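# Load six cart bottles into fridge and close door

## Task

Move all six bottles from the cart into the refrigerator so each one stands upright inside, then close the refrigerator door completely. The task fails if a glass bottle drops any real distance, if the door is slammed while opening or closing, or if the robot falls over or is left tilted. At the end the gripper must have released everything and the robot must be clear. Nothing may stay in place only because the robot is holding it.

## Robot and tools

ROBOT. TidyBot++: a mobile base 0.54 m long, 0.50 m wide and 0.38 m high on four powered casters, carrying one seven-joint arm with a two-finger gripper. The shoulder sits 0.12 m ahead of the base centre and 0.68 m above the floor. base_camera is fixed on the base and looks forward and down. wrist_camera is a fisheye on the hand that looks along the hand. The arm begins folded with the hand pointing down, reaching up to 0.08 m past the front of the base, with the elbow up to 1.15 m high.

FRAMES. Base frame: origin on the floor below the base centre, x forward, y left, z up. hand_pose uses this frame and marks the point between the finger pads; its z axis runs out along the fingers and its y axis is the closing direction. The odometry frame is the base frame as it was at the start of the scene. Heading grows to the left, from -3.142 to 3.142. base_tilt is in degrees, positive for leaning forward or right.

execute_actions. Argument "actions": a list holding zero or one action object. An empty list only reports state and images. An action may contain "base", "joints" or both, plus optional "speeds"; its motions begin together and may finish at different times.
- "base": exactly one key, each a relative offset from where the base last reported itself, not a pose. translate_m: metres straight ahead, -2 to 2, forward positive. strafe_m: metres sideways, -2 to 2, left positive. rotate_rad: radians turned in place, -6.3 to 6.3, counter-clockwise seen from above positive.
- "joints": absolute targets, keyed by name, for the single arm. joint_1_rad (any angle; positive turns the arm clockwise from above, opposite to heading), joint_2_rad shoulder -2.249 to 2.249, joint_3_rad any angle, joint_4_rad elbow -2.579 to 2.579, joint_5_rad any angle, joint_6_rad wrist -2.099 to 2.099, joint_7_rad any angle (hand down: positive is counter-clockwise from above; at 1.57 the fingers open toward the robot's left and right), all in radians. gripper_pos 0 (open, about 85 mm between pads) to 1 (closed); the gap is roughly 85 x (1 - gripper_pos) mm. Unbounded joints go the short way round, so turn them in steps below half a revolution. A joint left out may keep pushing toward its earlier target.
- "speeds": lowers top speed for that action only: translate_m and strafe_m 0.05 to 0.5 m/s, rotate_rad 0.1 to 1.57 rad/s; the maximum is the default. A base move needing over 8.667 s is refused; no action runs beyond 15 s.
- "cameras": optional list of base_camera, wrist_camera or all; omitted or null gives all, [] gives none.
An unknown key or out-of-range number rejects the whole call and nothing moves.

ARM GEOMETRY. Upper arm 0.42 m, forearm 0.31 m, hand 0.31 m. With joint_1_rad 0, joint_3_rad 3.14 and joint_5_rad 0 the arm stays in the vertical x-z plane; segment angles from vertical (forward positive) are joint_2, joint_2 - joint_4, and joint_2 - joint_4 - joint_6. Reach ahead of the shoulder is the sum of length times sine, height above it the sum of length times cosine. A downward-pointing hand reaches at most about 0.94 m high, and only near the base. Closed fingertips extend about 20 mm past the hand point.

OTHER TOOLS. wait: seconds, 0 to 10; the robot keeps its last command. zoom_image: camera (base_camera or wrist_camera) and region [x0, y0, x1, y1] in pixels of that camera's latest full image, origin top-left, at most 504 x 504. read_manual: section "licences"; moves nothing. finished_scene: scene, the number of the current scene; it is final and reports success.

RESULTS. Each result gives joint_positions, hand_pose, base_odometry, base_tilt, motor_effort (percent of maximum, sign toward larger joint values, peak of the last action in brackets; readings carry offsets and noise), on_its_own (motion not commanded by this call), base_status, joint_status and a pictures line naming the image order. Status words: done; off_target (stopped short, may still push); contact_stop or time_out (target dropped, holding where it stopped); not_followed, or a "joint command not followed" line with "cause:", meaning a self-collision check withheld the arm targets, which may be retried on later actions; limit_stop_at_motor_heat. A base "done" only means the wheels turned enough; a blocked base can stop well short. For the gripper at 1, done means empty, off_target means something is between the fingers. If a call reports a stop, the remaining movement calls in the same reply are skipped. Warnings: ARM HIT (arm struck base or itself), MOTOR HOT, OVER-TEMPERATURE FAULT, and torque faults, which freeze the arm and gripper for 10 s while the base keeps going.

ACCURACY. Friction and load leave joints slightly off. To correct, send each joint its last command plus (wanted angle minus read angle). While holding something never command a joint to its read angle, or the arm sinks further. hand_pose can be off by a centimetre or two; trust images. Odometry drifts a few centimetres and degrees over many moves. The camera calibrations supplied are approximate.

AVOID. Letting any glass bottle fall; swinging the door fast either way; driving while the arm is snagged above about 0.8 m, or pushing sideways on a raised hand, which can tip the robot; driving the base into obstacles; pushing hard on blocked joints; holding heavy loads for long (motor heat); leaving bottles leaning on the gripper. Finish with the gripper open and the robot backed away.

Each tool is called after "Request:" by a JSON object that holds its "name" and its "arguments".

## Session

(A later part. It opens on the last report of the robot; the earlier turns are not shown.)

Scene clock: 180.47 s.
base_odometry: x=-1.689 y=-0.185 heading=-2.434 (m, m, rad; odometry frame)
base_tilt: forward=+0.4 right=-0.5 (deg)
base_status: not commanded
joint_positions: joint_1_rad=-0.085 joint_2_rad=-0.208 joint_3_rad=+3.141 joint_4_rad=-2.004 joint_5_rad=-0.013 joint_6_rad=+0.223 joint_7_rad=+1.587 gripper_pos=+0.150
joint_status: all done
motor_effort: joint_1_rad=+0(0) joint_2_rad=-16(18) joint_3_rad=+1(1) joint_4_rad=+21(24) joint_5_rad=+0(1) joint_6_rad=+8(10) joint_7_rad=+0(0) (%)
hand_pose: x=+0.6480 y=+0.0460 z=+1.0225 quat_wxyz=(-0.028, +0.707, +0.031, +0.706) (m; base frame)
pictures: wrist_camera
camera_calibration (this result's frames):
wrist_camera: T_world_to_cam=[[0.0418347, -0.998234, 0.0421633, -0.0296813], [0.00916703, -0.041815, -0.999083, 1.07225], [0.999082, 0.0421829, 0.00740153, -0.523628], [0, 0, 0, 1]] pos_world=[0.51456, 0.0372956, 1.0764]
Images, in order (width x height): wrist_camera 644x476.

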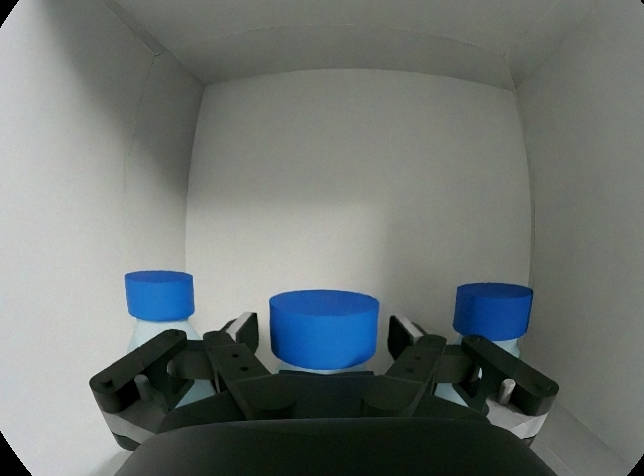

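Request:
{"name": "execute_actions", "arguments": {"actions": [{"base":{"translate_m":-0.70}}], "cameras": ["wrist_camera"]}}

Request:
{"name": "execute_actions", "arguments": {"actions": [{"base":{"rotate_rad":-2.55},"joints":{"joint_1_rad":0.0}}], "cameras": []}}

Request:
{"name": "execute_actions", "arguments": {"actions": [{"joints":{"joint_2_rad":0,"joint_4_rad":-2.26,"joint_6_rad":0.72,"gripper_pos":0.15}}], "cameras": ["wrist_camera"]}}

Scene clock: 187.40 s.
base_odometry: x=-1.157 y=+0.270 heading=-2.434 (m, m, rad; odometry frame)
base_tilt: forward=+0.4 right=-0.4 (deg)
base_status: done
joint_positions: joint_1_rad=-0.086 joint_2_rad=-0.218 joint_3_rad=+3.141 joint_4_rad=-2.004 joint_5_rad=-0.013 joint_6_rad=+0.227 joint_7_rad=+1.587 gripper_pos=+0.150
joint_status: not commanded
motor_effort: joint_1_rad=+0(1) joint_2_rad=-15(20) joint_3_rad=+1(2) joint_4_rad=+23(23) joint_5_rad=+0(1) joint_6_rad=+8(9) joint_7_rad=+0(0) (%)
hand_pose: x=+0.6444 y=+0.0463 z=+1.0290 quat_wxyz=(-0.029, +0.702, +0.031, +0.711) (m; base frame)
pictures: wrist_camera
camera_calibration (this result's frames):
wrist_camera: T_world_to_cam=[[0.042386, -0.998236, 0.0415847, -0.0292629], [0.0228989, -0.0406406, -0.998911, 1.06973], [0.998839, 0.0432921, 0.0211359, -0.534125], [0, 0, 0, 1]] pos_world=[0.510249, 0.0373867, 1.08107]
Images, in order (width x height): wrist_camera 644x476.

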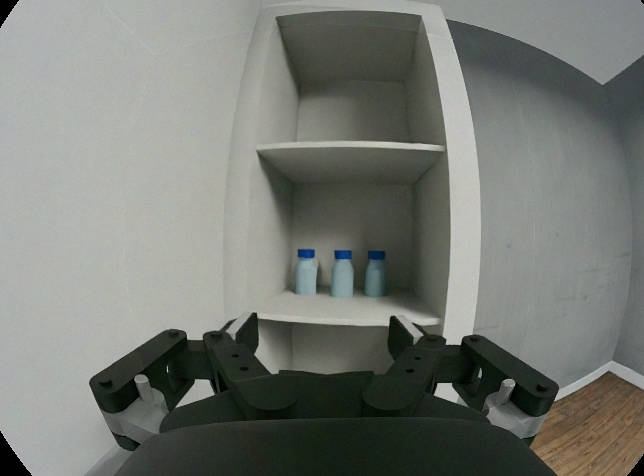

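Scene clock: 190.30 s.
base_odometry: x=-1.157 y=+0.270 heading=+1.299 (m, m, rad; odometry frame)
base_tilt: forward=+0.4 right=-0.4 (deg)
base_status: done
joint_positions: joint_1_rad=-0.011 joint_2_rad=-0.218 joint_3_rad=+3.140 joint_4_rad=-2.004 joint_5_rad=-0.013 joint_6_rad=+0.227 joint_7_rad=+1.587 gripper_pos=+0.150
joint_status: all done
motor_effort: joint_1_rad=+0(3) joint_2_rad=-15(17) joint_3_rad=+1(3) joint_4_rad=+22(22) joint_5_rad=-1(1) joint_6_rad=+8(8) joint_7_rad=+0(0) (%)
hand_pose: x=+0.6463 y=+0.0075 z=+1.0290 quat_wxyz=(-0.002, +0.703, +0.005, +0.711) (m; base frame)
pictures: none
No camera images: the call's "cameras" was empty. Leave "cameras" out to get every camera's image.

Scene clock: 191.63 s.
base_odometry: x=-1.157 y=+0.270 heading=+1.299 (m, m, rad; odometry frame)
base_tilt: forward=+0.4 right=-0.4 (deg)
base_status: not commanded
joint_positions: joint_1_rad=-0.011 joint_2_rad=+0.002 joint_3_rad=+3.140 joint_4_rad=-2.255 joint_5_rad=-0.013 joint_6_rad=+0.694 joint_7_rad=+1.587 gripper_pos=+0.150
joint_status: all done
motor_effort: joint_1_rad=+1(0) joint_2_rad=-20(23) joint_3_rad=+1(1) joint_4_rad=+19(22) joint_5_rad=+0(0) joint_6_rad=+8(9) joint_7_rad=+1(1) (%)
hand_pose: x=+0.6743 y=+0.0061 z=+0.9062 quat_wxyz=(+0.000, +0.704, +0.004, +0.710) (m; base frame)
pictures: wrist_camera
camera_calibration (this result's frames):
wrist_camera: T_world_to_cam=[[-0.0364804, -0.998358, 0.0441541, -0.0146696], [0.0167636, -0.0447886, -0.998856, 0.948892], [0.999194, -0.0356985, 0.01837, -0.556902], [0, 0, 0, 1]] pos_world=[0.540011, 0.00797348, 0.958684]
Images, in order (width x height): wrist_camera 644x476.

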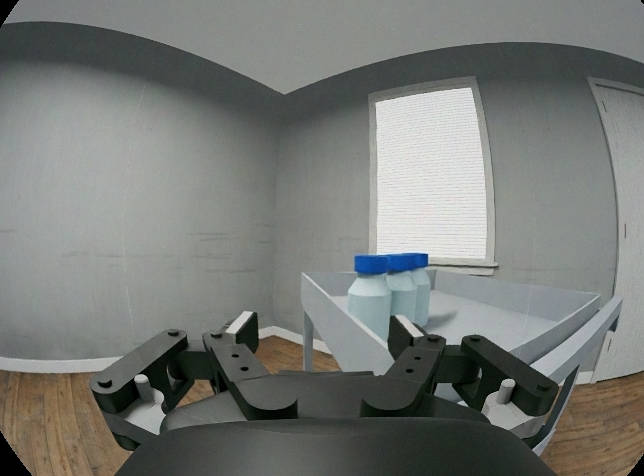

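Request:
{"name": "execute_actions", "arguments": {"actions": [{"base":{"rotate_rad":-0.08}}], "cameras": []}}

Request:
{"name": "execute_actions", "arguments": {"actions": [{"base":{"translate_m":0.21},"speeds":{"translate_m":0.25}}], "cameras": ["wrist_camera"]}}

Scene clock: 193.93 s.
base_odometry: x=-1.157 y=+0.270 heading=+1.220 (m, m, rad; odometry frame)
base_tilt: forward=+0.4 right=-0.4 (deg)
base_status: done
joint_positions: joint_1_rad=-0.003 joint_2_rad=+0.002 joint_3_rad=+3.144 joint_4_rad=-2.255 joint_5_rad=-0.013 joint_6_rad=+0.694 joint_7_rad=+1.587 gripper_pos=+0.150
joint_status: not commanded
motor_effort: joint_1_rad=+0(2) joint_2_rad=-20(20) joint_3_rad=+1(3) joint_4_rad=+19(19) joint_5_rad=+0(2) joint_6_rad=+8(8) joint_7_rad=+1(0) (%)
hand_pose: x=+0.6743 y=-0.0010 z=+0.9062 quat_wxyz=(+0.005, +0.704, -0.001, +0.710) (m; base frame)
pictures: none
No camera images: the call's "cameras" was empty. Leave "cameras" out to get every camera's image.

Scene clock: 195.63 s.
base_odometry: x=-1.085 y=+0.467 heading=+1.219 (m, m, rad; odometry frame)
base_tilt: forward=+0.4 right=-0.4 (deg)
base_status: done
joint_positions: joint_1_rad=-0.003 joint_2_rad=+0.002 joint_3_rad=+3.144 joint_4_rad=-2.255 joint_5_rad=-0.013 joint_6_rad=+0.696 joint_7_rad=+1.587 gripper_pos=+0.150
joint_status: not commanded
motor_effort: joint_1_rad=+1(1) joint_2_rad=-20(22) joint_3_rad=+1(2) joint_4_rad=+19(21) joint_5_rad=-1(1) joint_6_rad=+8(8) joint_7_rad=+0(0) (%)
hand_pose: x=+0.6743 y=-0.0010 z=+0.9067 quat_wxyz=(+0.005, +0.704, -0.001, +0.711) (m; base frame)
pictures: wrist_camera
camera_calibration (this result's frames):
wrist_camera: T_world_to_cam=[[-0.0493897, -0.997805, 0.0441023, -0.0130677], [0.0175848, -0.0450181, -0.998831, 0.948449], [0.998625, -0.0485564, 0.0197696, -0.558089], [0, 0, 0, 1]] pos_world=[0.539998, 0.00255945, 0.95895]
Images, in order (width x height): wrist_camera 644x476.

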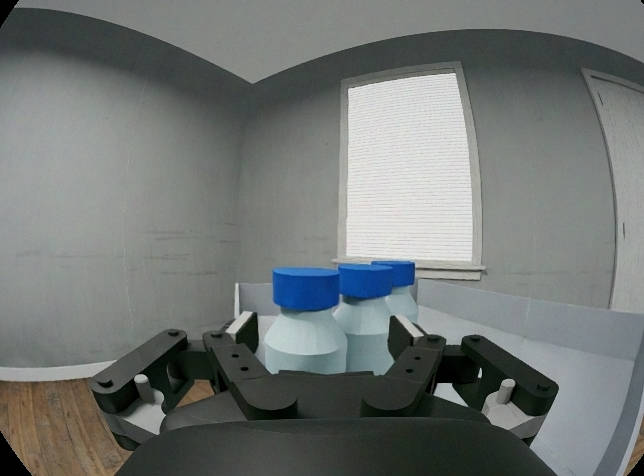

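Request:
{"name": "execute_actions", "arguments": {"actions": [{"base":{"strafe_m":0.014}}], "cameras": []}}

Request:
{"name": "execute_actions", "arguments": {"actions": [{"base":{"translate_m":0.086},"speeds":{"translate_m":0.1}}], "cameras": ["wrist_camera"]}}

Request:
{"name": "execute_actions", "arguments": {"actions": [{"joints":{"gripper_pos":1}}], "cameras": ["wrist_camera"]}}

Scene clock: 198.47 s.
base_odometry: x=-1.098 y=+0.472 heading=+1.219 (m, m, rad; odometry frame)
base_tilt: forward=+0.4 right=-0.4 (deg)
base_status: done
joint_positions: joint_1_rad=-0.003 joint_2_rad=+0.002 joint_3_rad=+3.142 joint_4_rad=-2.255 joint_5_rad=-0.013 joint_6_rad=+0.696 joint_7_rad=+1.587 gripper_pos=+0.150
joint_status: not commanded
motor_effort: joint_1_rad=+0(3) joint_2_rad=-21(22) joint_3_rad=+1(1) joint_4_rad=+19(19) joint_5_rad=-1(0) joint_6_rad=+8(8) joint_7_rad=+0(0) (%)
hand_pose: x=+0.6743 y=+0.0001 z=+0.9067 quat_wxyz=(+0.004, +0.704, +0.000, +0.711) (m; base frame)
pictures: none
No camera images: the call's "cameras" was empty. Leave "cameras" out to get every camera's image.

Scene clock: 199.90 s.
base_odometry: x=-1.068 y=+0.553 heading=+1.219 (m, m, rad; odometry frame)
base_tilt: forward=+0.3 right=-0.4 (deg)
base_status: done
joint_positions: joint_1_rad=-0.003 joint_2_rad=+0.001 joint_3_rad=+3.142 joint_4_rad=-2.255 joint_5_rad=-0.013 joint_6_rad=+0.696 joint_7_rad=+1.587 gripper_pos=+0.150
joint_status: not commanded
motor_effort: joint_1_rad=+0(1) joint_2_rad=-20(23) joint_3_rad=+1(1) joint_4_rad=+19(20) joint_5_rad=+0(0) joint_6_rad=+8(9) joint_7_rad=+0(0) (%)
hand_pose: x=+0.6741 y=+0.0001 z=+0.9071 quat_wxyz=(+0.004, +0.703, +0.000, +0.711) (m; base frame)
pictures: wrist_camera
camera_calibration (this result's frames):
wrist_camera: T_world_to_cam=[[-0.0473625, -0.997906, 0.0440487, -0.0132622], [0.0187818, -0.0449801, -0.998811, 0.948147], [0.998701, -0.0464789, 0.0208728, -0.558916], [0, 0, 0, 1]] pos_world=[0.539754, 0.00343546, 0.95927]
Images, in order (width x height): wrist_camera 644x476.

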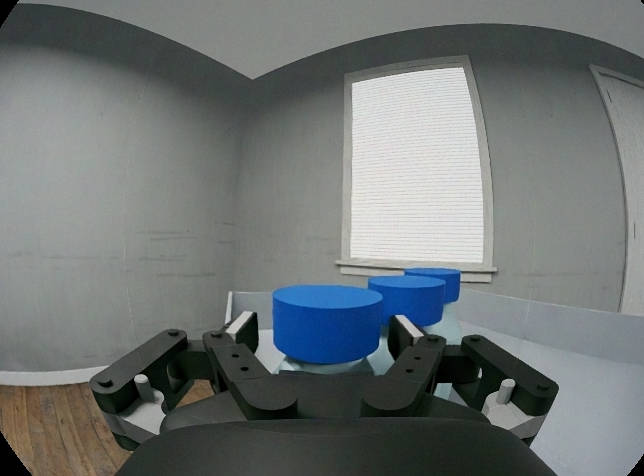

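Scene clock: 200.93 s.
base_odometry: x=-1.068 y=+0.553 heading=+1.219 (m, m, rad; odometry frame)
base_tilt: forward=+0.4 right=-0.4 (deg)
base_status: not commanded
joint_positions: joint_1_rad=-0.003 joint_2_rad=+0.001 joint_3_rad=+3.142 joint_4_rad=-2.255 joint_5_rad=-0.013 joint_6_rad=+0.696 joint_7_rad=+1.587 gripper_pos=+0.435
joint_status: gripper_pos off_target (ended at +0.435, target +1.000)
motor_effort: joint_1_rad=+1(1) joint_2_rad=-20(20) joint_3_rad=+1(0) joint_4_rad=+19(20) joint_5_rad=+0(0) joint_6_rad=+8(8) joint_7_rad=+1(1) (%)
hand_pose: x=+0.6741 y=+0.0001 z=+0.9071 quat_wxyz=(+0.004, +0.703, +0.000, +0.711) (m; base frame)
pictures: wrist_camera
camera_calibration (this result's frames):
wrist_camera: T_world_to_cam=[[-0.0473649, -0.997906, 0.044047, -0.0132598], [0.0188259, -0.0449805, -0.99881, 0.94813], [0.9987, -0.0464793, 0.020917, -0.558956], [0, 0, 0, 1]] pos_world=[0.539752, 0.00343538, 0.959278]
Images, in order (width x height): wrist_camera 644x476.

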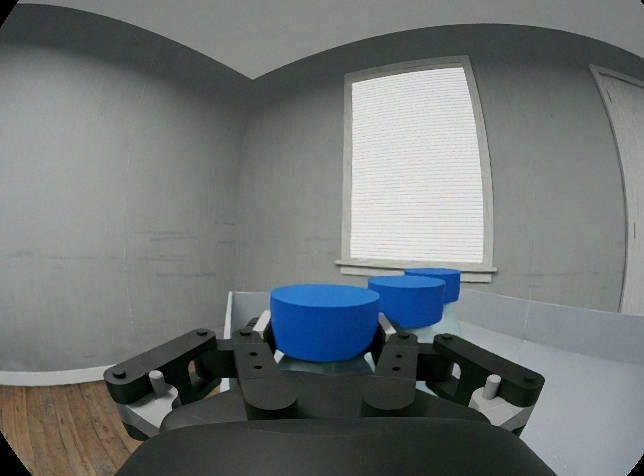

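Request:
{"name": "execute_actions", "arguments": {"actions": [{"joints":{"joint_1_rad":-0.04,"joint_2_rad":-0.22,"joint_4_rad":-1.80,"joint_6_rad":0.08}}], "cameras": []}}

Request:
{"name": "execute_actions", "arguments": {"actions": [{"base":{"translate_m":-0.30},"speeds":{"translate_m":0.4}}], "cameras": ["wrist_camera"]}}

Request:
{"name": "execute_actions", "arguments": {"actions": [{"base":{"rotate_rad":2.63},"speeds":{"rotate_rad":1.2}}]}}

Scene clock: 205.03 s.
base_odometry: x=-1.068 y=+0.553 heading=+1.219 (m, m, rad; odometry frame)
base_tilt: forward=+0.3 right=-0.4 (deg)
base_status: not commanded
joint_positions: joint_1_rad=-0.020 joint_2_rad=-0.201 joint_3_rad=+3.142 joint_4_rad=-1.828 joint_5_rad=-0.013 joint_6_rad=+0.086 joint_7_rad=+1.587 gripper_pos=+0.435
joint_status: all done
motor_effort: joint_1_rad=+0(1) joint_2_rad=-20(28) joint_3_rad=+1(2) joint_4_rad=+26(27) joint_5_rad=-1(1) joint_6_rad=+11(12) joint_7_rad=+1(0) (%)
hand_pose: x=+0.6599 y=+0.0116 z=+1.0859 quat_wxyz=(-0.006, +0.696, +0.008, +0.718) (m; base frame)
pictures: none
No camera images: the call's "cameras" was empty. Leave "cameras" out to get every camera's image.

Scene clock: 207.03 s.
base_odometry: x=-1.172 y=+0.272 heading=+1.219 (m, m, rad; odometry frame)
base_tilt: forward=+0.4 right=-0.4 (deg)
base_status: done
joint_positions: joint_1_rad=-0.023 joint_2_rad=-0.206 joint_3_rad=+3.142 joint_4_rad=-1.827 joint_5_rad=-0.013 joint_6_rad=+0.083 joint_7_rad=+1.587 gripper_pos=+0.435
joint_status: not commanded
motor_effort: joint_1_rad=+0(2) joint_2_rad=-20(23) joint_3_rad=+1(1) joint_4_rad=+27(28) joint_5_rad=+0(1) joint_6_rad=+11(12) joint_7_rad=+1(0) (%)
hand_pose: x=+0.6577 y=+0.0132 z=+1.0881 quat_wxyz=(-0.007, +0.695, +0.009, +0.719) (m; base frame)
pictures: wrist_camera
camera_calibration (this result's frames):
wrist_camera: T_world_to_cam=[[-0.0209232, -0.998971, 0.0402494, -0.0222343], [0.0414764, -0.0410909, -0.998294, 1.11424], [0.99892, -0.0192181, 0.0422934, -0.569488], [0, 0, 0, 1]] pos_world=[0.522194, 0.0126294, 1.13732]
Images, in order (width x height): wrist_camera 644x476.

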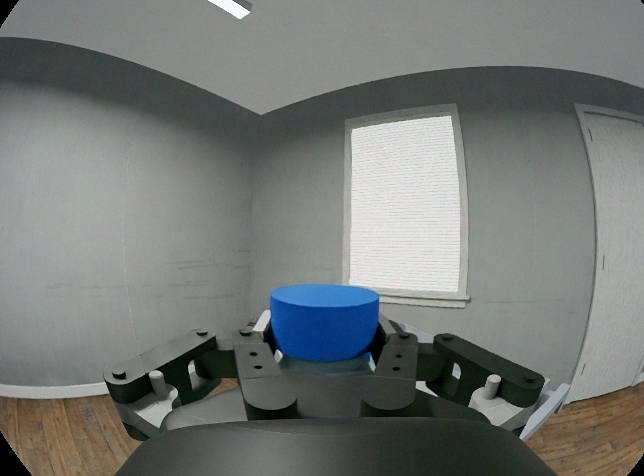

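Scene clock: 210.33 s.
base_odometry: x=-1.172 y=+0.272 heading=-2.434 (m, m, rad; odometry frame)
base_tilt: forward=+0.4 right=-0.4 (deg)
base_status: done
joint_positions: joint_1_rad=-0.032 joint_2_rad=-0.205 joint_3_rad=+3.139 joint_4_rad=-1.827 joint_5_rad=-0.013 joint_6_rad=+0.083 joint_7_rad=+1.587 gripper_pos=+0.435
joint_status: not commanded
motor_effort: joint_1_rad=+0(2) joint_2_rad=-19(21) joint_3_rad=+1(2) joint_4_rad=+25(27) joint_5_rad=-1(0) joint_6_rad=+11(11) joint_7_rad=+0(0) (%)
hand_pose: x=+0.6580 y=+0.0201 z=+1.0873 quat_wxyz=(-0.011, +0.696, +0.013, +0.718) (m; base frame)
pictures: base_camera, wrist_camera
camera_calibration (this result's frames):
wrist_camera: T_world_to_cam=[[-0.00855289, -0.999126, 0.0409098, -0.0241586], [0.0406359, -0.0412248, -0.998323, 1.11437], [0.999137, -0.00687614, 0.040953, -0.568554], [0, 0, 0, 1]] pos_world=[0.522574, 0.0178925, 1.13677]
Images, in order (width x height): base_camera 644x364, wrist_camera 644x476.

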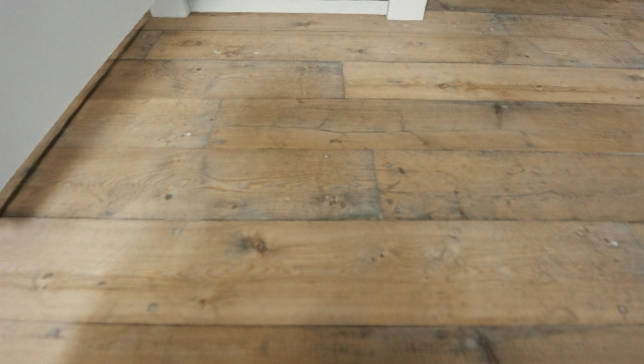

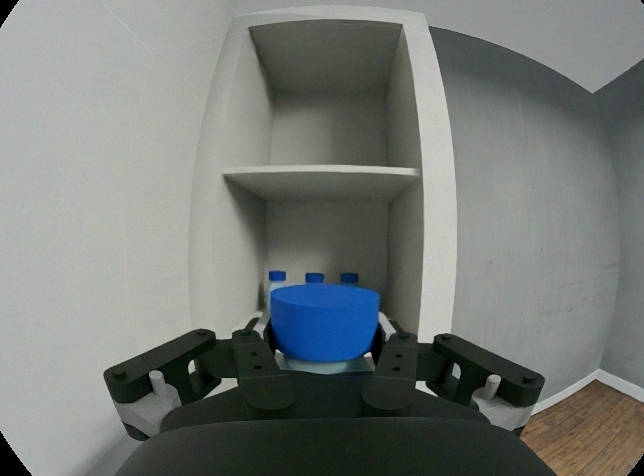

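Request:
{"name": "execute_actions", "arguments": {"actions": [{"base":{"translate_m":0.57},"speeds":{"translate_m":0.35},"joints":{"joint_1_rad":-0.28}}]}}

Request:
{"name": "execute_actions", "arguments": {"actions": [{"joints":{"joint_4_rad":-1.94,"joint_6_rad":0.2}}], "cameras": ["wrist_camera"]}}

Scene clock: 215.30 s.
base_odometry: x=-1.605 y=-0.099 heading=-2.434 (m, m, rad; odometry frame)
base_tilt: forward=+0.4 right=-0.4 (deg)
base_status: done
joint_positions: joint_1_rad=-0.266 joint_2_rad=-0.200 joint_3_rad=+3.137 joint_4_rad=-1.827 joint_5_rad=-0.013 joint_6_rad=+0.082 joint_7_rad=+1.587 gripper_pos=+0.435
joint_status: all done
motor_effort: joint_1_rad=+0(2) joint_2_rad=-20(23) joint_3_rad=+1(3) joint_4_rad=+27(28) joint_5_rad=+0(1) joint_6_rad=+11(12) joint_7_rad=+0(1) (%)
hand_pose: x=+0.6402 y=+0.1461 z=+1.0846 quat_wxyz=(-0.095, +0.691, +0.095, +0.710) (m; base frame)
pictures: base_camera, wrist_camera
camera_calibration (this result's frames):
wrist_camera: T_world_to_cam=[[0.225456, -0.973372, 0.0414392, -0.0523852], [0.0440833, -0.0322985, -0.998506, 1.11424], [0.973256, 0.226946, 0.0356275, -0.561604], [0, 0, 0, 1]] pos_world=[0.509275, 0.112452, 1.13476]
Images, in order (width x height): base_camera 644x364, wrist_camera 644x476.

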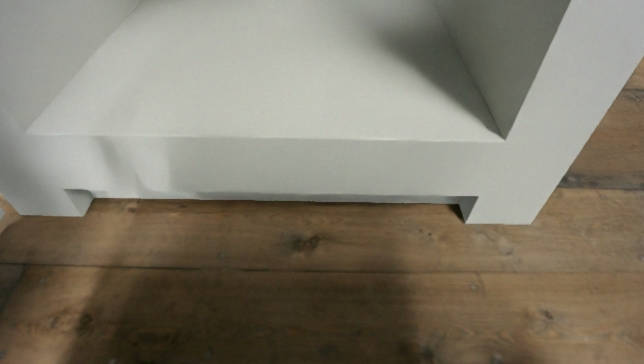

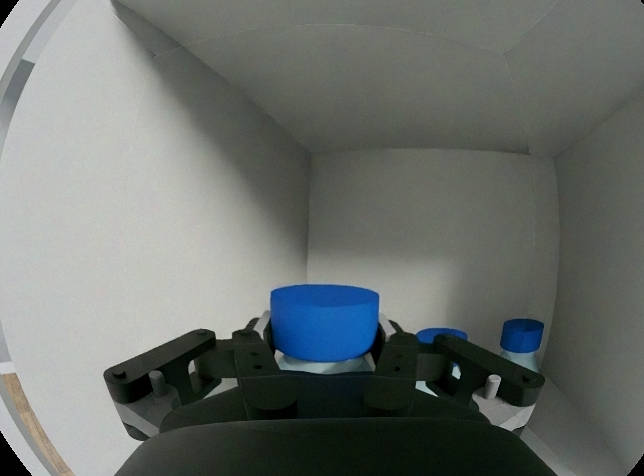

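Scene clock: 216.43 s.
base_odometry: x=-1.605 y=-0.099 heading=-2.434 (m, m, rad; odometry frame)
base_tilt: forward=+0.4 right=-0.4 (deg)
base_status: not commanded
joint_positions: joint_1_rad=-0.266 joint_2_rad=-0.200 joint_3_rad=+3.137 joint_4_rad=-1.958 joint_5_rad=-0.013 joint_6_rad=+0.153 joint_7_rad=+1.587 gripper_pos=+0.435
joint_status: all done
motor_effort: joint_1_rad=+1(0) joint_2_rad=-19(21) joint_3_rad=+1(1) joint_4_rad=+26(28) joint_5_rad=+0(1) joint_6_rad=+11(12) joint_7_rad=+0(0) (%)
hand_pose: x=+0.6354 y=+0.1445 z=+1.0254 quat_wxyz=(-0.092, +0.712, +0.098, +0.689) (m; base frame)
pictures: wrist_camera
camera_calibration (this result's frames):
wrist_camera: T_world_to_cam=[[0.226963, -0.972906, 0.0440648, -0.0542029], [-0.013032, -0.0482754, -0.998749, 1.09417], [0.973816, 0.226105, -0.0236356, -0.493951], [0, 0, 0, 1]] pos_world=[0.507579, 0.111772, 1.08351]
Images, in order (width x height): wrist_camera 644x476.

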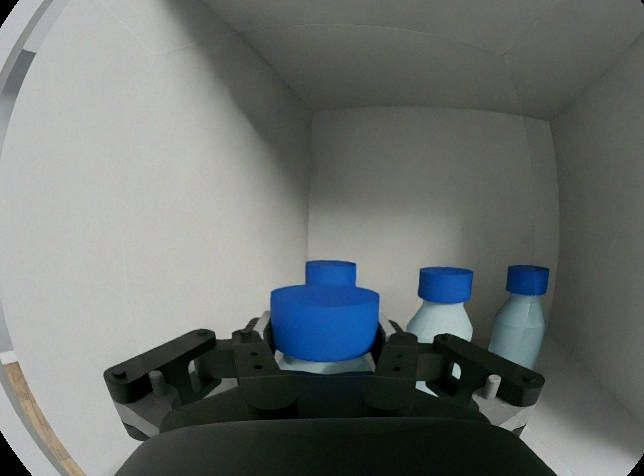

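Request:
{"name": "execute_actions", "arguments": {"actions": [{"base":{"translate_m":0.03},"speeds":{"translate_m":0.05},"joints":{"joint_1_rad":-0.35}}], "cameras": []}}

Request:
{"name": "execute_actions", "arguments": {"actions": [{"joints":{"joint_4_rad":-2.01,"joint_6_rad":0.25}}], "cameras": []}}

Request:
{"name": "execute_actions", "arguments": {"actions": [{"joints":{"gripper_pos":0.05}}], "cameras": ["wrist_camera"]}}

Request:
{"name": "execute_actions", "arguments": {"actions": [{"base":{"translate_m":-0.05},"speeds":{"translate_m":0.05},"joints":{"joint_1_rad":-0.3}}], "cameras": ["wrist_camera"]}}

Scene clock: 220.63 s.
base_odometry: x=-1.628 y=-0.119 heading=-2.433 (m, m, rad; odometry frame)
base_tilt: forward=+0.4 right=-0.4 (deg)
base_status: done
joint_positions: joint_1_rad=-0.338 joint_2_rad=-0.200 joint_3_rad=+3.137 joint_4_rad=-1.958 joint_5_rad=-0.013 joint_6_rad=+0.154 joint_7_rad=+1.587 gripper_pos=+0.435
joint_status: all done
motor_effort: joint_1_rad=+0(1) joint_2_rad=-20(23) joint_3_rad=+1(0) joint_4_rad=+27(28) joint_5_rad=+0(1) joint_6_rad=+11(12) joint_7_rad=+0(1) (%)
hand_pose: x=+0.6237 y=+0.1811 z=+1.0258 quat_wxyz=(-0.116, +0.708, +0.123, +0.686) (m; base frame)
pictures: none
No camera images: the call's "cameras" was empty. Leave "cameras" out to get every camera's image.

Scene clock: 221.43 s.
base_odometry: x=-1.628 y=-0.119 heading=-2.433 (m, m, rad; odometry frame)
base_tilt: forward=+0.4 right=-0.4 (deg)
base_status: not commanded
joint_positions: joint_1_rad=-0.338 joint_2_rad=-0.204 joint_3_rad=+3.137 joint_4_rad=-2.004 joint_5_rad=-0.013 joint_6_rad=+0.219 joint_7_rad=+1.587 gripper_pos=+0.435
joint_status: all done
motor_effort: joint_1_rad=+0(0) joint_2_rad=-17(20) joint_3_rad=+1(1) joint_4_rad=+24(26) joint_5_rad=+0(0) joint_6_rad=+9(11) joint_7_rad=+0(0) (%)
hand_pose: x=+0.6200 y=+0.1795 z=+1.0196 quat_wxyz=(-0.118, +0.700, +0.122, +0.694) (m; base frame)
pictures: none
No camera images: the call's "cameras" was empty. Leave "cameras" out to get every camera's image.

Scene clock: 222.50 s.
base_odometry: x=-1.628 y=-0.119 heading=-2.433 (m, m, rad; odometry frame)
base_tilt: forward=+0.4 right=-0.4 (deg)
base_status: not commanded
joint_positions: joint_1_rad=-0.338 joint_2_rad=-0.207 joint_3_rad=+3.137 joint_4_rad=-2.004 joint_5_rad=-0.013 joint_6_rad=+0.223 joint_7_rad=+1.587 gripper_pos=+0.050
joint_status: all done
motor_effort: joint_1_rad=+0(1) joint_2_rad=-16(18) joint_3_rad=+1(1) joint_4_rad=+22(24) joint_5_rad=-1(0) joint_6_rad=+8(10) joint_7_rad=+0(0) (%)
hand_pose: x=+0.6191 y=+0.1792 z=+1.0223 quat_wxyz=(-0.118, +0.698, +0.121, +0.696) (m; base frame)
pictures: wrist_camera
camera_calibration (this result's frames):
wrist_camera: T_world_to_cam=[[0.294096, -0.954812, 0.0429182, -0.0602116], [0.0194336, -0.038921, -0.999053, 1.07107], [0.955578, 0.294652, 0.00710891, -0.518389], [0, 0, 0, 1]] pos_world=[0.492254, 0.136941, 1.07633]
Images, in order (width x height): wrist_camera 644x476.

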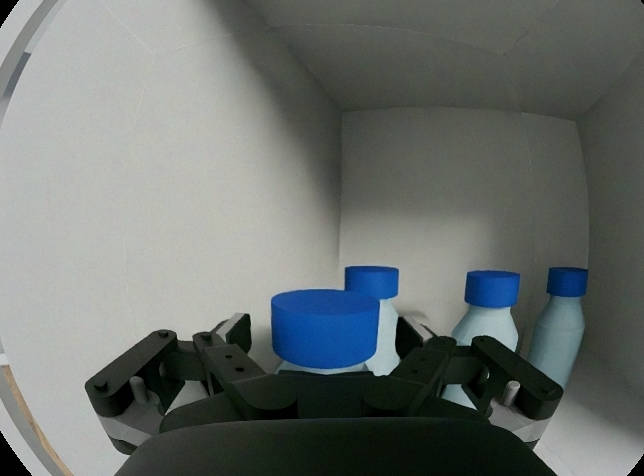

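Scene clock: 223.97 s.
base_odometry: x=-1.590 y=-0.086 heading=-2.434 (m, m, rad; odometry frame)
base_tilt: forward=+0.4 right=-0.4 (deg)
base_status: done
joint_positions: joint_1_rad=-0.310 joint_2_rad=-0.212 joint_3_rad=+3.138 joint_4_rad=-2.004 joint_5_rad=-0.013 joint_6_rad=+0.224 joint_7_rad=+1.587 gripper_pos=+0.050
joint_status: all done
motor_effort: joint_1_rad=+0(2) joint_2_rad=-15(19) joint_3_rad=+1(2) joint_4_rad=+23(23) joint_5_rad=+0(1) joint_6_rad=+9(9) joint_7_rad=+0(0) (%)
hand_pose: x=+0.6222 y=+0.1644 z=+1.0255 quat_wxyz=(-0.108, +0.697, +0.111, +0.700) (m; base frame)
pictures: wrist_camera
camera_calibration (this result's frames):
wrist_camera: T_world_to_cam=[[0.266711, -0.962834, 0.0426087, -0.0567192], [0.0242792, -0.0374838, -0.999002, 1.07027], [0.963471, 0.267479, 0.0133795, -0.5239], [0, 0, 0, 1]] pos_world=[0.493905, 0.125639, 1.07863]
Images, in order (width x height): wrist_camera 644x476.

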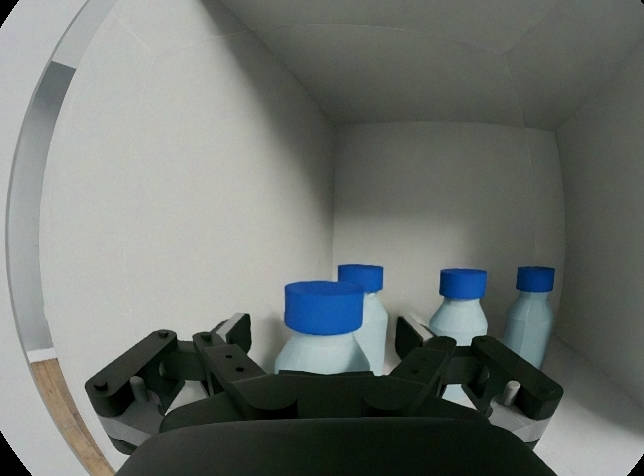

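Request:
{"name": "execute_actions", "arguments": {"actions": [{"base":{"translate_m":-0.55},"joints":{"joint_1_rad":0.0}}], "cameras": []}}

Request:
{"name": "execute_actions", "arguments": {"actions": [{"base":{"rotate_rad":-2.685}}], "cameras": []}}

Request:
{"name": "execute_actions", "arguments": {"actions": [{"base":{"translate_m":0.2},"speeds":{"translate_m":0.2},"joints":{"joint_2_rad":0,"joint_4_rad":-2.26,"joint_6_rad":0.72,"gripper_pos":0.12}}], "cameras": ["wrist_camera"]}}

Scene clock: 230.03 s.
base_odometry: x=-1.172 y=+0.272 heading=-2.433 (m, m, rad; odometry frame)
base_tilt: forward=+0.3 right=-0.4 (deg)
base_status: done
joint_positions: joint_1_rad=-0.016 joint_2_rad=-0.222 joint_3_rad=+3.138 joint_4_rad=-2.004 joint_5_rad=-0.013 joint_6_rad=+0.227 joint_7_rad=+1.587 gripper_pos=+0.050
joint_status: all done
motor_effort: joint_1_rad=+0(1) joint_2_rad=-15(19) joint_3_rad=+1(2) joint_4_rad=+23(23) joint_5_rad=+0(1) joint_6_rad=+8(9) joint_7_rad=+0(0) (%)
hand_pose: x=+0.6447 y=+0.0109 z=+1.0316 quat_wxyz=(-0.004, +0.701, +0.007, +0.713) (m; base frame)
pictures: none
No camera images: the call's "cameras" was empty. Leave "cameras" out to get every camera's image.

Scene clock: 233.03 s.
base_odometry: x=-1.172 y=+0.272 heading=+1.165 (m, m, rad; odometry frame)
base_tilt: forward=+0.4 right=-0.4 (deg)
base_status: done
joint_positions: joint_1_rad=-0.011 joint_2_rad=-0.222 joint_3_rad=+3.139 joint_4_rad=-2.004 joint_5_rad=-0.013 joint_6_rad=+0.227 joint_7_rad=+1.587 gripper_pos=+0.050
joint_status: not commanded
motor_effort: joint_1_rad=+0(2) joint_2_rad=-15(17) joint_3_rad=+1(3) joint_4_rad=+23(23) joint_5_rad=-1(1) joint_6_rad=+8(8) joint_7_rad=+1(0) (%)
hand_pose: x=+0.6450 y=+0.0075 z=+1.0313 quat_wxyz=(-0.002, +0.702, +0.005, +0.713) (m; base frame)
pictures: none
No camera images: the call's "cameras" was empty. Leave "cameras" out to get every camera's image.

Scene clock: 234.80 s.
base_odometry: x=-1.093 y=+0.456 heading=+1.165 (m, m, rad; odometry frame)
base_tilt: forward=+0.4 right=-0.4 (deg)
base_status: done
joint_positions: joint_1_rad=-0.011 joint_2_rad=+0.005 joint_3_rad=+3.139 joint_4_rad=-2.255 joint_5_rad=-0.013 joint_6_rad=+0.695 joint_7_rad=+1.587 gripper_pos=+0.120
joint_status: all done
motor_effort: joint_1_rad=+0(1) joint_2_rad=-20(23) joint_3_rad=+1(2) joint_4_rad=+18(22) joint_5_rad=-1(0) joint_6_rad=+8(9) joint_7_rad=+0(0) (%)
hand_pose: x=+0.6749 y=+0.0060 z=+0.9047 quat_wxyz=(+0.000, +0.705, +0.004, +0.709) (m; base frame)
pictures: wrist_camera
camera_calibration (this result's frames):
wrist_camera: T_world_to_cam=[[-0.0365248, -0.998352, 0.0442687, -0.0147275], [0.0144478, -0.0448212, -0.998891, 0.94898], [0.999228, -0.0358447, 0.0160611, -0.555432], [0, 0, 0, 1]] pos_world=[0.540755, 0.00792188, 0.9575]
Images, in order (width x height): wrist_camera 644x476.

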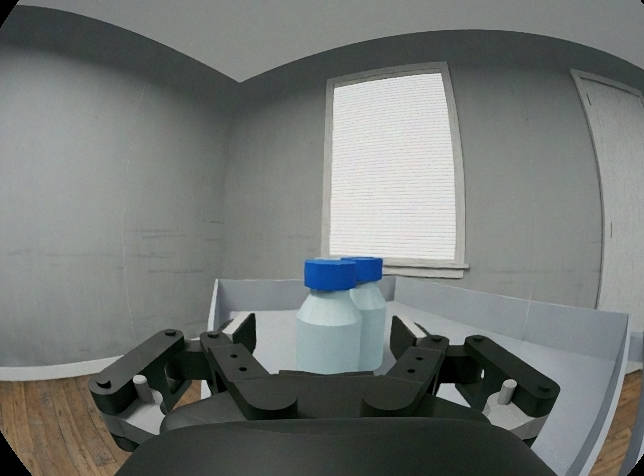

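Request:
{"name": "execute_actions", "arguments": {"actions": [{"base":{"translate_m":0.155},"speeds":{"translate_m":0.12},"joints":{"joint_1_rad":0.02}}], "cameras": ["wrist_camera"]}}

Request:
{"name": "execute_actions", "arguments": {"actions": [{"joints":{"gripper_pos":1}}], "cameras": ["wrist_camera"]}}

Scene clock: 238.77 s.
base_odometry: x=-1.032 y=+0.598 heading=+1.164 (m, m, rad; odometry frame)
base_tilt: forward=+0.3 right=-0.4 (deg)
base_status: done
joint_positions: joint_1_rad=+0.006 joint_2_rad=+0.002 joint_3_rad=+3.139 joint_4_rad=-2.255 joint_5_rad=-0.013 joint_6_rad=+0.696 joint_7_rad=+1.587 gripper_pos=+0.120
joint_status: all done
motor_effort: joint_1_rad=+0(0) joint_2_rad=-20(23) joint_3_rad=+1(2) joint_4_rad=+20(20) joint_5_rad=-1(1) joint_6_rad=+8(8) joint_7_rad=+1(0) (%)
hand_pose: x=+0.6744 y=-0.0033 z=+0.9061 quat_wxyz=(+0.006, +0.704, -0.002, +0.710) (m; base frame)
pictures: wrist_camera
camera_calibration (this result's frames):
wrist_camera: T_world_to_cam=[[-0.0534178, -0.997596, 0.0441418, -0.0126218], [0.0164271, -0.0450768, -0.998848, 0.948603], [0.998437, -0.0526311, 0.0187955, -0.557275], [0, 0, 0, 1]] pos_world=[0.540147, 0.000838566, 0.958542]
Images, in order (width x height): wrist_camera 644x476.

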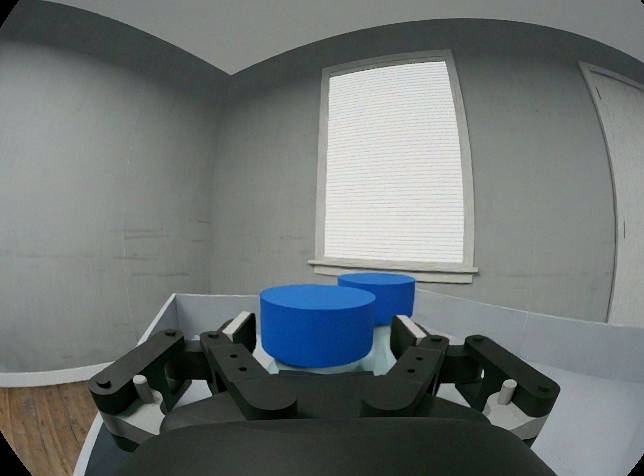

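Scene clock: 239.80 s.
base_odometry: x=-1.032 y=+0.598 heading=+1.164 (m, m, rad; odometry frame)
base_tilt: forward=+0.4 right=-0.4 (deg)
base_status: not commanded
joint_positions: joint_1_rad=+0.006 joint_2_rad=+0.002 joint_3_rad=+3.139 joint_4_rad=-2.255 joint_5_rad=-0.013 joint_6_rad=+0.696 joint_7_rad=+1.587 gripper_pos=+0.432
joint_status: gripper_pos off_target (ended at +0.432, target +1.000)
motor_effort: joint_1_rad=+0(4) joint_2_rad=-20(21) joint_3_rad=+1(4) joint_4_rad=+19(20) joint_5_rad=-1(2) joint_6_rad=+9(9) joint_7_rad=+0(0) (%)
hand_pose: x=+0.6744 y=-0.0033 z=+0.9063 quat_wxyz=(+0.006, +0.704, -0.002, +0.710) (m; base frame)
pictures: wrist_camera
camera_calibration (this result's frames):
wrist_camera: T_world_to_cam=[[-0.0534383, -0.997596, 0.0441196, -0.0125922], [0.0169628, -0.0450832, -0.998839, 0.948398], [0.998427, -0.0526279, 0.0193312, -0.557753], [0, 0, 0, 1]] pos_world=[0.540115, 0.000841584, 0.958635]
Images, in order (width x height): wrist_camera 644x476.

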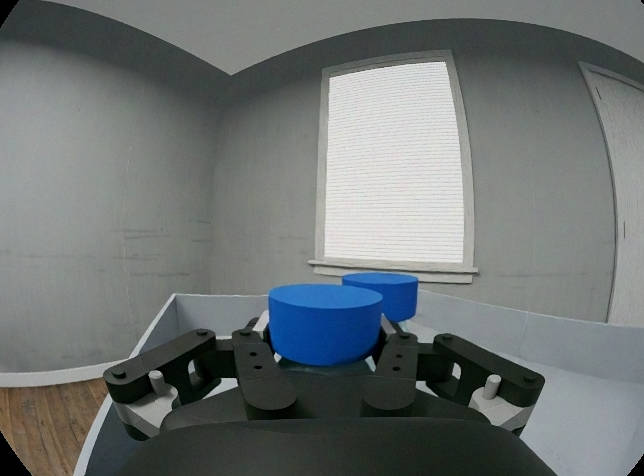

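Request:
{"name": "execute_actions", "arguments": {"actions": [{"joints":{"joint_1_rad":-0.03,"joint_2_rad":-0.22,"joint_4_rad":-1.80,"joint_6_rad":0.08}}], "cameras": []}}

Request:
{"name": "execute_actions", "arguments": {"actions": [{"base":{"translate_m":-0.355},"speeds":{"translate_m":0.4}}], "cameras": []}}

Request:
{"name": "execute_actions", "arguments": {"actions": [{"base":{"rotate_rad":2.685},"speeds":{"rotate_rad":1.2},"joints":{"joint_1_rad":0.11}}]}}

Scene clock: 246.00 s.
base_odometry: x=-1.032 y=+0.598 heading=+1.164 (m, m, rad; odometry frame)
base_tilt: forward=+0.4 right=-0.4 (deg)
base_status: not commanded
joint_positions: joint_1_rad=-0.010 joint_2_rad=-0.197 joint_3_rad=+3.139 joint_4_rad=-1.832 joint_5_rad=-0.013 joint_6_rad=+0.082 joint_7_rad=+1.587 gripper_pos=+0.432
joint_status: all done
motor_effort: joint_1_rad=+0(1) joint_2_rad=-21(27) joint_3_rad=+1(1) joint_4_rad=+27(28) joint_5_rad=+0(1) joint_6_rad=+11(14) joint_7_rad=+0(0) (%)
hand_pose: x=+0.6614 y=+0.0079 z=+1.0800 quat_wxyz=(-0.003, +0.701, +0.005, +0.713) (m; base frame)
pictures: none
No camera images: the call's "cameras" was empty. Leave "cameras" out to get every camera's image.

Scene clock: 248.13 s.
base_odometry: x=-1.172 y=+0.272 heading=+1.163 (m, m, rad; odometry frame)
base_tilt: forward=+0.3 right=-0.4 (deg)
base_status: done
joint_positions: joint_1_rad=-0.012 joint_2_rad=-0.203 joint_3_rad=+3.139 joint_4_rad=-1.832 joint_5_rad=-0.013 joint_6_rad=+0.078 joint_7_rad=+1.587 gripper_pos=+0.432
joint_status: not commanded
motor_effort: joint_1_rad=+0(2) joint_2_rad=-21(24) joint_3_rad=+1(4) joint_4_rad=+28(28) joint_5_rad=-1(1) joint_6_rad=+12(12) joint_7_rad=+1(0) (%)
hand_pose: x=+0.6593 y=+0.0091 z=+1.0820 quat_wxyz=(-0.004, +0.700, +0.006, +0.714) (m; base frame)
pictures: none
No camera images: the call's "cameras" was empty. Leave "cameras" out to get every camera's image.

Scene clock: 251.47 s.
base_odometry: x=-1.172 y=+0.272 heading=-2.435 (m, m, rad; odometry frame)
base_tilt: forward=+0.4 right=-0.4 (deg)
base_status: done
joint_positions: joint_1_rad=+0.108 joint_2_rad=-0.200 joint_3_rad=+3.137 joint_4_rad=-1.832 joint_5_rad=-0.013 joint_6_rad=+0.078 joint_7_rad=+1.587 gripper_pos=+0.432
joint_status: all done
motor_effort: joint_1_rad=+0(3) joint_2_rad=-21(23) joint_3_rad=+1(3) joint_4_rad=+28(26) joint_5_rad=+0(1) joint_6_rad=+12(12) joint_7_rad=+0(0) (%)
hand_pose: x=+0.6577 y=-0.0547 z=+1.0805 quat_wxyz=(+0.039, +0.700, -0.035, +0.712) (m; base frame)
pictures: base_camera, wrist_camera
camera_calibration (this result's frames):
wrist_camera: T_world_to_cam=[[-0.145917, -0.988413, 0.0418098, -0.0086149], [0.0206722, -0.0452993, -0.99876, 1.1178], [0.989081, -0.144872, 0.0270426, -0.554397], [0, 0, 0, 1]] pos_world=[0.523979, -0.0381959, 1.13177]
Images, in order (width x height): base_camera 644x364, wrist_camera 644x476.

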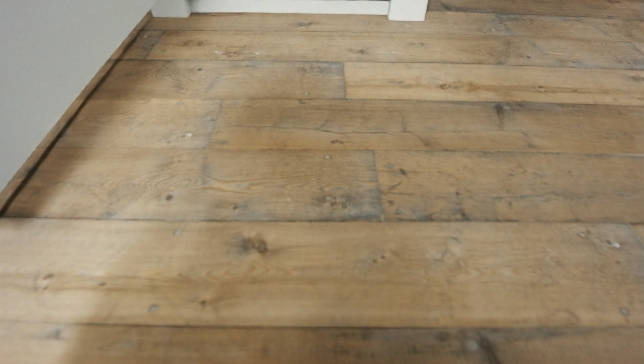

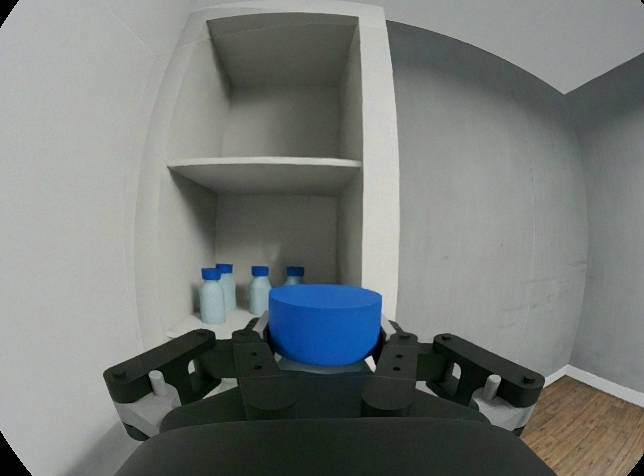

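Same pose as before.

Request:
{"name": "execute_actions", "arguments": {"actions": [{"base":{"translate_m":0.57},"speeds":{"translate_m":0.35},"joints":{"joint_1_rad":0.13}}], "cameras": []}}

Request:
{"name": "execute_actions", "arguments": {"actions": [{"joints":{"joint_4_rad":-1.93,"joint_6_rad":0.2}}], "cameras": ["wrist_camera"]}}

Request:
{"name": "execute_actions", "arguments": {"actions": [{"joints":{"joint_4_rad":-2.01,"joint_6_rad":0.25}}], "cameras": []}}

Request:
{"name": "execute_actions", "arguments": {"actions": [{"joints":{"gripper_pos":0.05}}], "cameras": ["wrist_camera"]}}

Request:
{"name": "execute_actions", "arguments": {"actions": [{"base":{"translate_m":-0.57}}], "cameras": ["wrist_camera"]}}

Request:
{"name": "execute_actions", "arguments": {"actions": [{"base":{"rotate_rad":-2.71},"joints":{"joint_1_rad":0}}], "cameras": []}}

Request:
{"name": "execute_actions", "arguments": {"actions": [{"base":{"translate_m":0.27},"speeds":{"translate_m":0.2},"joints":{"joint_2_rad":0,"joint_4_rad":-2.26,"joint_6_rad":0.72}}], "cameras": ["wrist_camera"]}}

Scene clock: 257.83 s.
base_odometry: x=-1.605 y=-0.098 heading=-2.434 (m, m, rad; odometry frame)
base_tilt: forward=+0.4 right=-0.4 (deg)
base_status: done
joint_positions: joint_1_rad=+0.120 joint_2_rad=-0.195 joint_3_rad=+3.138 joint_4_rad=-1.831 joint_5_rad=-0.013 joint_6_rad=+0.078 joint_7_rad=+1.587 gripper_pos=+0.432
joint_status: all done
motor_effort: joint_1_rad=+0(1) joint_2_rad=-20(24) joint_3_rad=+1(1) joint_4_rad=+26(29) joint_5_rad=-1(0) joint_6_rad=+12(12) joint_7_rad=+0(0) (%)
hand_pose: x=+0.6588 y=-0.0614 z=+1.0778 quat_wxyz=(+0.043, +0.702, -0.040, +0.710) (m; base frame)
pictures: none
No camera images: the call's "cameras" was empty. Leave "cameras" out to get every camera's image.

Scene clock: 258.93 s.
base_odometry: x=-1.605 y=-0.098 heading=-2.434 (m, m, rad; odometry frame)
base_tilt: forward=+0.4 right=-0.4 (deg)
base_status: not commanded
joint_positions: joint_1_rad=+0.120 joint_2_rad=-0.195 joint_3_rad=+3.138 joint_4_rad=-1.953 joint_5_rad=-0.013 joint_6_rad=+0.149 joint_7_rad=+1.587 gripper_pos=+0.432
joint_status: all done
motor_effort: joint_1_rad=+0(0) joint_2_rad=-20(22) joint_3_rad=+1(1) joint_4_rad=+27(29) joint_5_rad=-1(0) joint_6_rad=+12(12) joint_7_rad=+0(0) (%)
hand_pose: x=+0.6538 y=-0.0612 z=+1.0245 quat_wxyz=(+0.042, +0.719, -0.041, +0.692) (m; base frame)
pictures: wrist_camera
camera_calibration (this result's frames):
wrist_camera: T_world_to_cam=[[-0.156413, -0.986706, 0.0441184, -0.0086614], [-0.034535, -0.0391774, -0.998635, 1.09804], [0.987088, -0.157723, -0.027948, -0.493145], [0, 0, 0, 1]] pos_world=[0.523344, -0.0433083, 1.08314]
Images, in order (width x height): wrist_camera 644x476.

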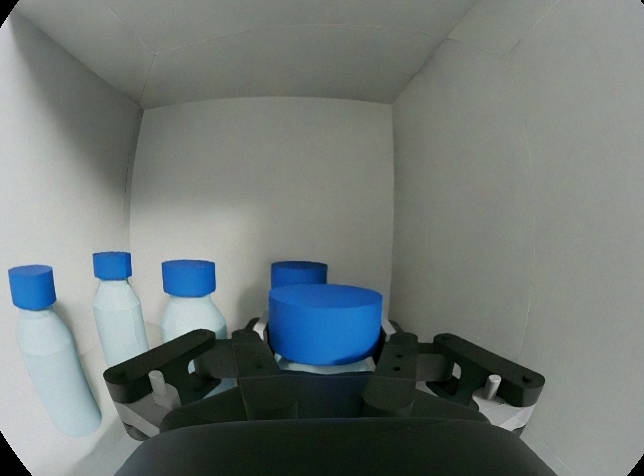

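Scene clock: 259.80 s.
base_odometry: x=-1.605 y=-0.098 heading=-2.434 (m, m, rad; odometry frame)
base_tilt: forward=+0.4 right=-0.4 (deg)
base_status: not commanded
joint_positions: joint_1_rad=+0.120 joint_2_rad=-0.202 joint_3_rad=+3.138 joint_4_rad=-2.003 joint_5_rad=-0.013 joint_6_rad=+0.219 joint_7_rad=+1.587 gripper_pos=+0.432
joint_status: all done
motor_effort: joint_1_rad=+1(1) joint_2_rad=-17(20) joint_3_rad=+1(2) joint_4_rad=+23(27) joint_5_rad=-1(1) joint_6_rad=+9(12) joint_7_rad=+0(0) (%)
hand_pose: x=+0.6485 y=-0.0608 z=+1.0186 quat_wxyz=(+0.043, +0.710, -0.041, +0.702) (m; base frame)
pictures: none
No camera images: the call's "cameras" was empty. Leave "cameras" out to get every camera's image.

Scene clock: 260.87 s.
base_odometry: x=-1.605 y=-0.098 heading=-2.434 (m, m, rad; odometry frame)
base_tilt: forward=+0.3 right=-0.4 (deg)
base_status: not commanded
joint_positions: joint_1_rad=+0.120 joint_2_rad=-0.206 joint_3_rad=+3.138 joint_4_rad=-2.003 joint_5_rad=-0.013 joint_6_rad=+0.223 joint_7_rad=+1.587 gripper_pos=+0.050
joint_status: all done
motor_effort: joint_1_rad=+0(0) joint_2_rad=-16(17) joint_3_rad=+1(1) joint_4_rad=+23(24) joint_5_rad=+0(1) joint_6_rad=+8(9) joint_7_rad=+0(0) (%)
hand_pose: x=+0.6469 y=-0.0607 z=+1.0224 quat_wxyz=(+0.043, +0.707, -0.040, +0.705) (m; base frame)
pictures: wrist_camera
camera_calibration (this result's frames):
wrist_camera: T_world_to_cam=[[-0.158836, -0.986374, 0.0428617, -0.00626588], [0.00027034, -0.0434563, -0.999055, 1.07339], [0.987305, -0.158674, 0.00716907, -0.522432], [0, 0, 0, 1]] pos_world=[0.514515, -0.0424314, 1.07639]
Images, in order (width x height): wrist_camera 644x476.

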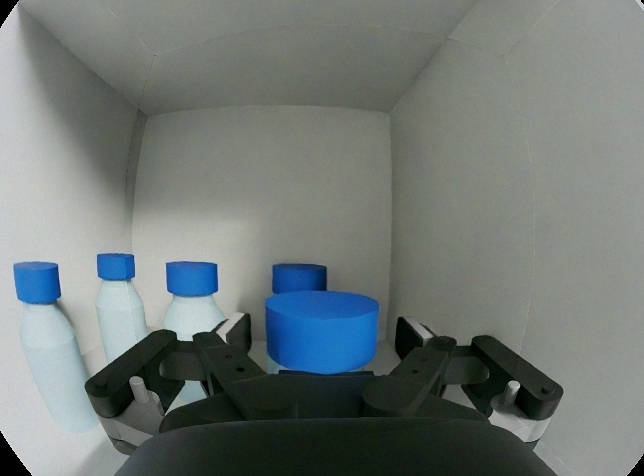

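Scene clock: 263.50 s.
base_odometry: x=-1.172 y=+0.272 heading=-2.434 (m, m, rad; odometry frame)
base_tilt: forward=+0.4 right=-0.4 (deg)
base_status: done
joint_positions: joint_1_rad=+0.120 joint_2_rad=-0.223 joint_3_rad=+3.138 joint_4_rad=-2.003 joint_5_rad=-0.013 joint_6_rad=+0.227 joint_7_rad=+1.587 gripper_pos=+0.050
joint_status: not commanded
motor_effort: joint_1_rad=+1(2) joint_2_rad=-15(19) joint_3_rad=+1(1) joint_4_rad=+22(24) joint_5_rad=-1(0) joint_6_rad=+8(9) joint_7_rad=+0(1) (%)
hand_pose: x=+0.6411 y=-0.0602 z=+1.0323 quat_wxyz=(+0.044, +0.700, -0.040, +0.712) (m; base frame)
pictures: wrist_camera
camera_calibration (this result's frames):
wrist_camera: T_world_to_cam=[[-0.160061, -0.986213, 0.04201, -0.00545176], [0.02026, -0.045832, -0.998744, 1.07], [0.986899, -0.159008, 0.0273166, -0.537209], [0, 0, 0, 1]] pos_world=[0.50762, -0.0417572, 1.08356]
Images, in order (width x height): wrist_camera 644x476.

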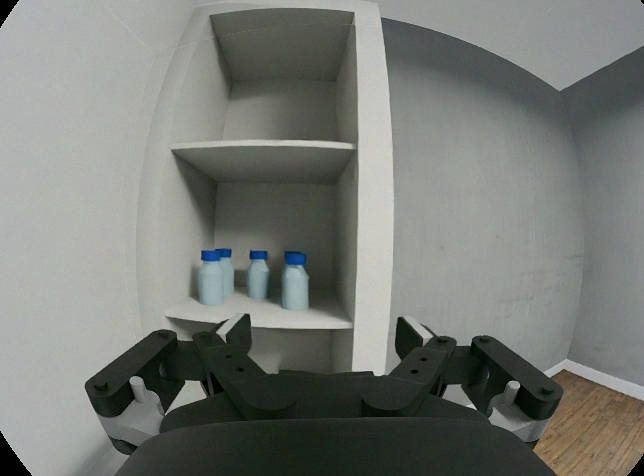

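Scene clock: 266.50 s.
base_odometry: x=-1.172 y=+0.273 heading=+1.140 (m, m, rad; odometry frame)
base_tilt: forward=+0.3 right=-0.4 (deg)
base_status: done
joint_positions: joint_1_rad=+0.007 joint_2_rad=-0.222 joint_3_rad=+3.139 joint_4_rad=-2.003 joint_5_rad=-0.013 joint_6_rad=+0.227 joint_7_rad=+1.587 gripper_pos=+0.050
joint_status: all done
motor_effort: joint_1_rad=+0(3) joint_2_rad=-15(17) joint_3_rad=+1(4) joint_4_rad=+23(22) joint_5_rad=-1(1) joint_6_rad=+8(8) joint_7_rad=+0(1) (%)
hand_pose: x=+0.6449 y=-0.0015 z=+1.0317 quat_wxyz=(+0.004, +0.701, -0.001, +0.713) (m; base frame)
pictures: none
No camera images: the call's "cameras" was empty. Leave "cameras" out to get every camera's image.

Scene clock: 268.60 s.
base_odometry: x=-1.059 y=+0.518 heading=+1.139 (m, m, rad; odometry frame)
base_tilt: forward=+0.4 right=-0.4 (deg)
base_status: done
joint_positions: joint_1_rad=+0.007 joint_2_rad=+0.003 joint_3_rad=+3.139 joint_4_rad=-2.256 joint_5_rad=-0.013 joint_6_rad=+0.695 joint_7_rad=+1.587 gripper_pos=+0.050
joint_status: all done
motor_effort: joint_1_rad=+0(1) joint_2_rad=-20(23) joint_3_rad=+1(2) joint_4_rad=+18(23) joint_5_rad=+0(0) joint_6_rad=+9(9) joint_7_rad=+0(0) (%)
hand_pose: x=+0.6744 y=-0.0034 z=+0.9052 quat_wxyz=(+0.006, +0.705, -0.002, +0.710) (m; base frame)
pictures: wrist_camera
camera_calibration (this result's frames):
wrist_camera: T_world_to_cam=[[-0.0535882, -0.997583, 0.0442297, -0.0126902], [0.014471, -0.0450645, -0.998879, 0.949049], [0.998458, -0.0528881, 0.0168509, -0.555554], [0, 0, 0, 1]] pos_world=[0.540283, 0.000726731, 0.957909]
Images, in order (width x height): wrist_camera 644x476.

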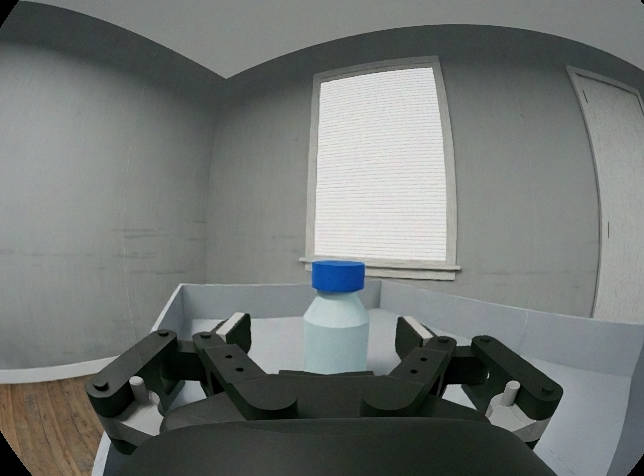

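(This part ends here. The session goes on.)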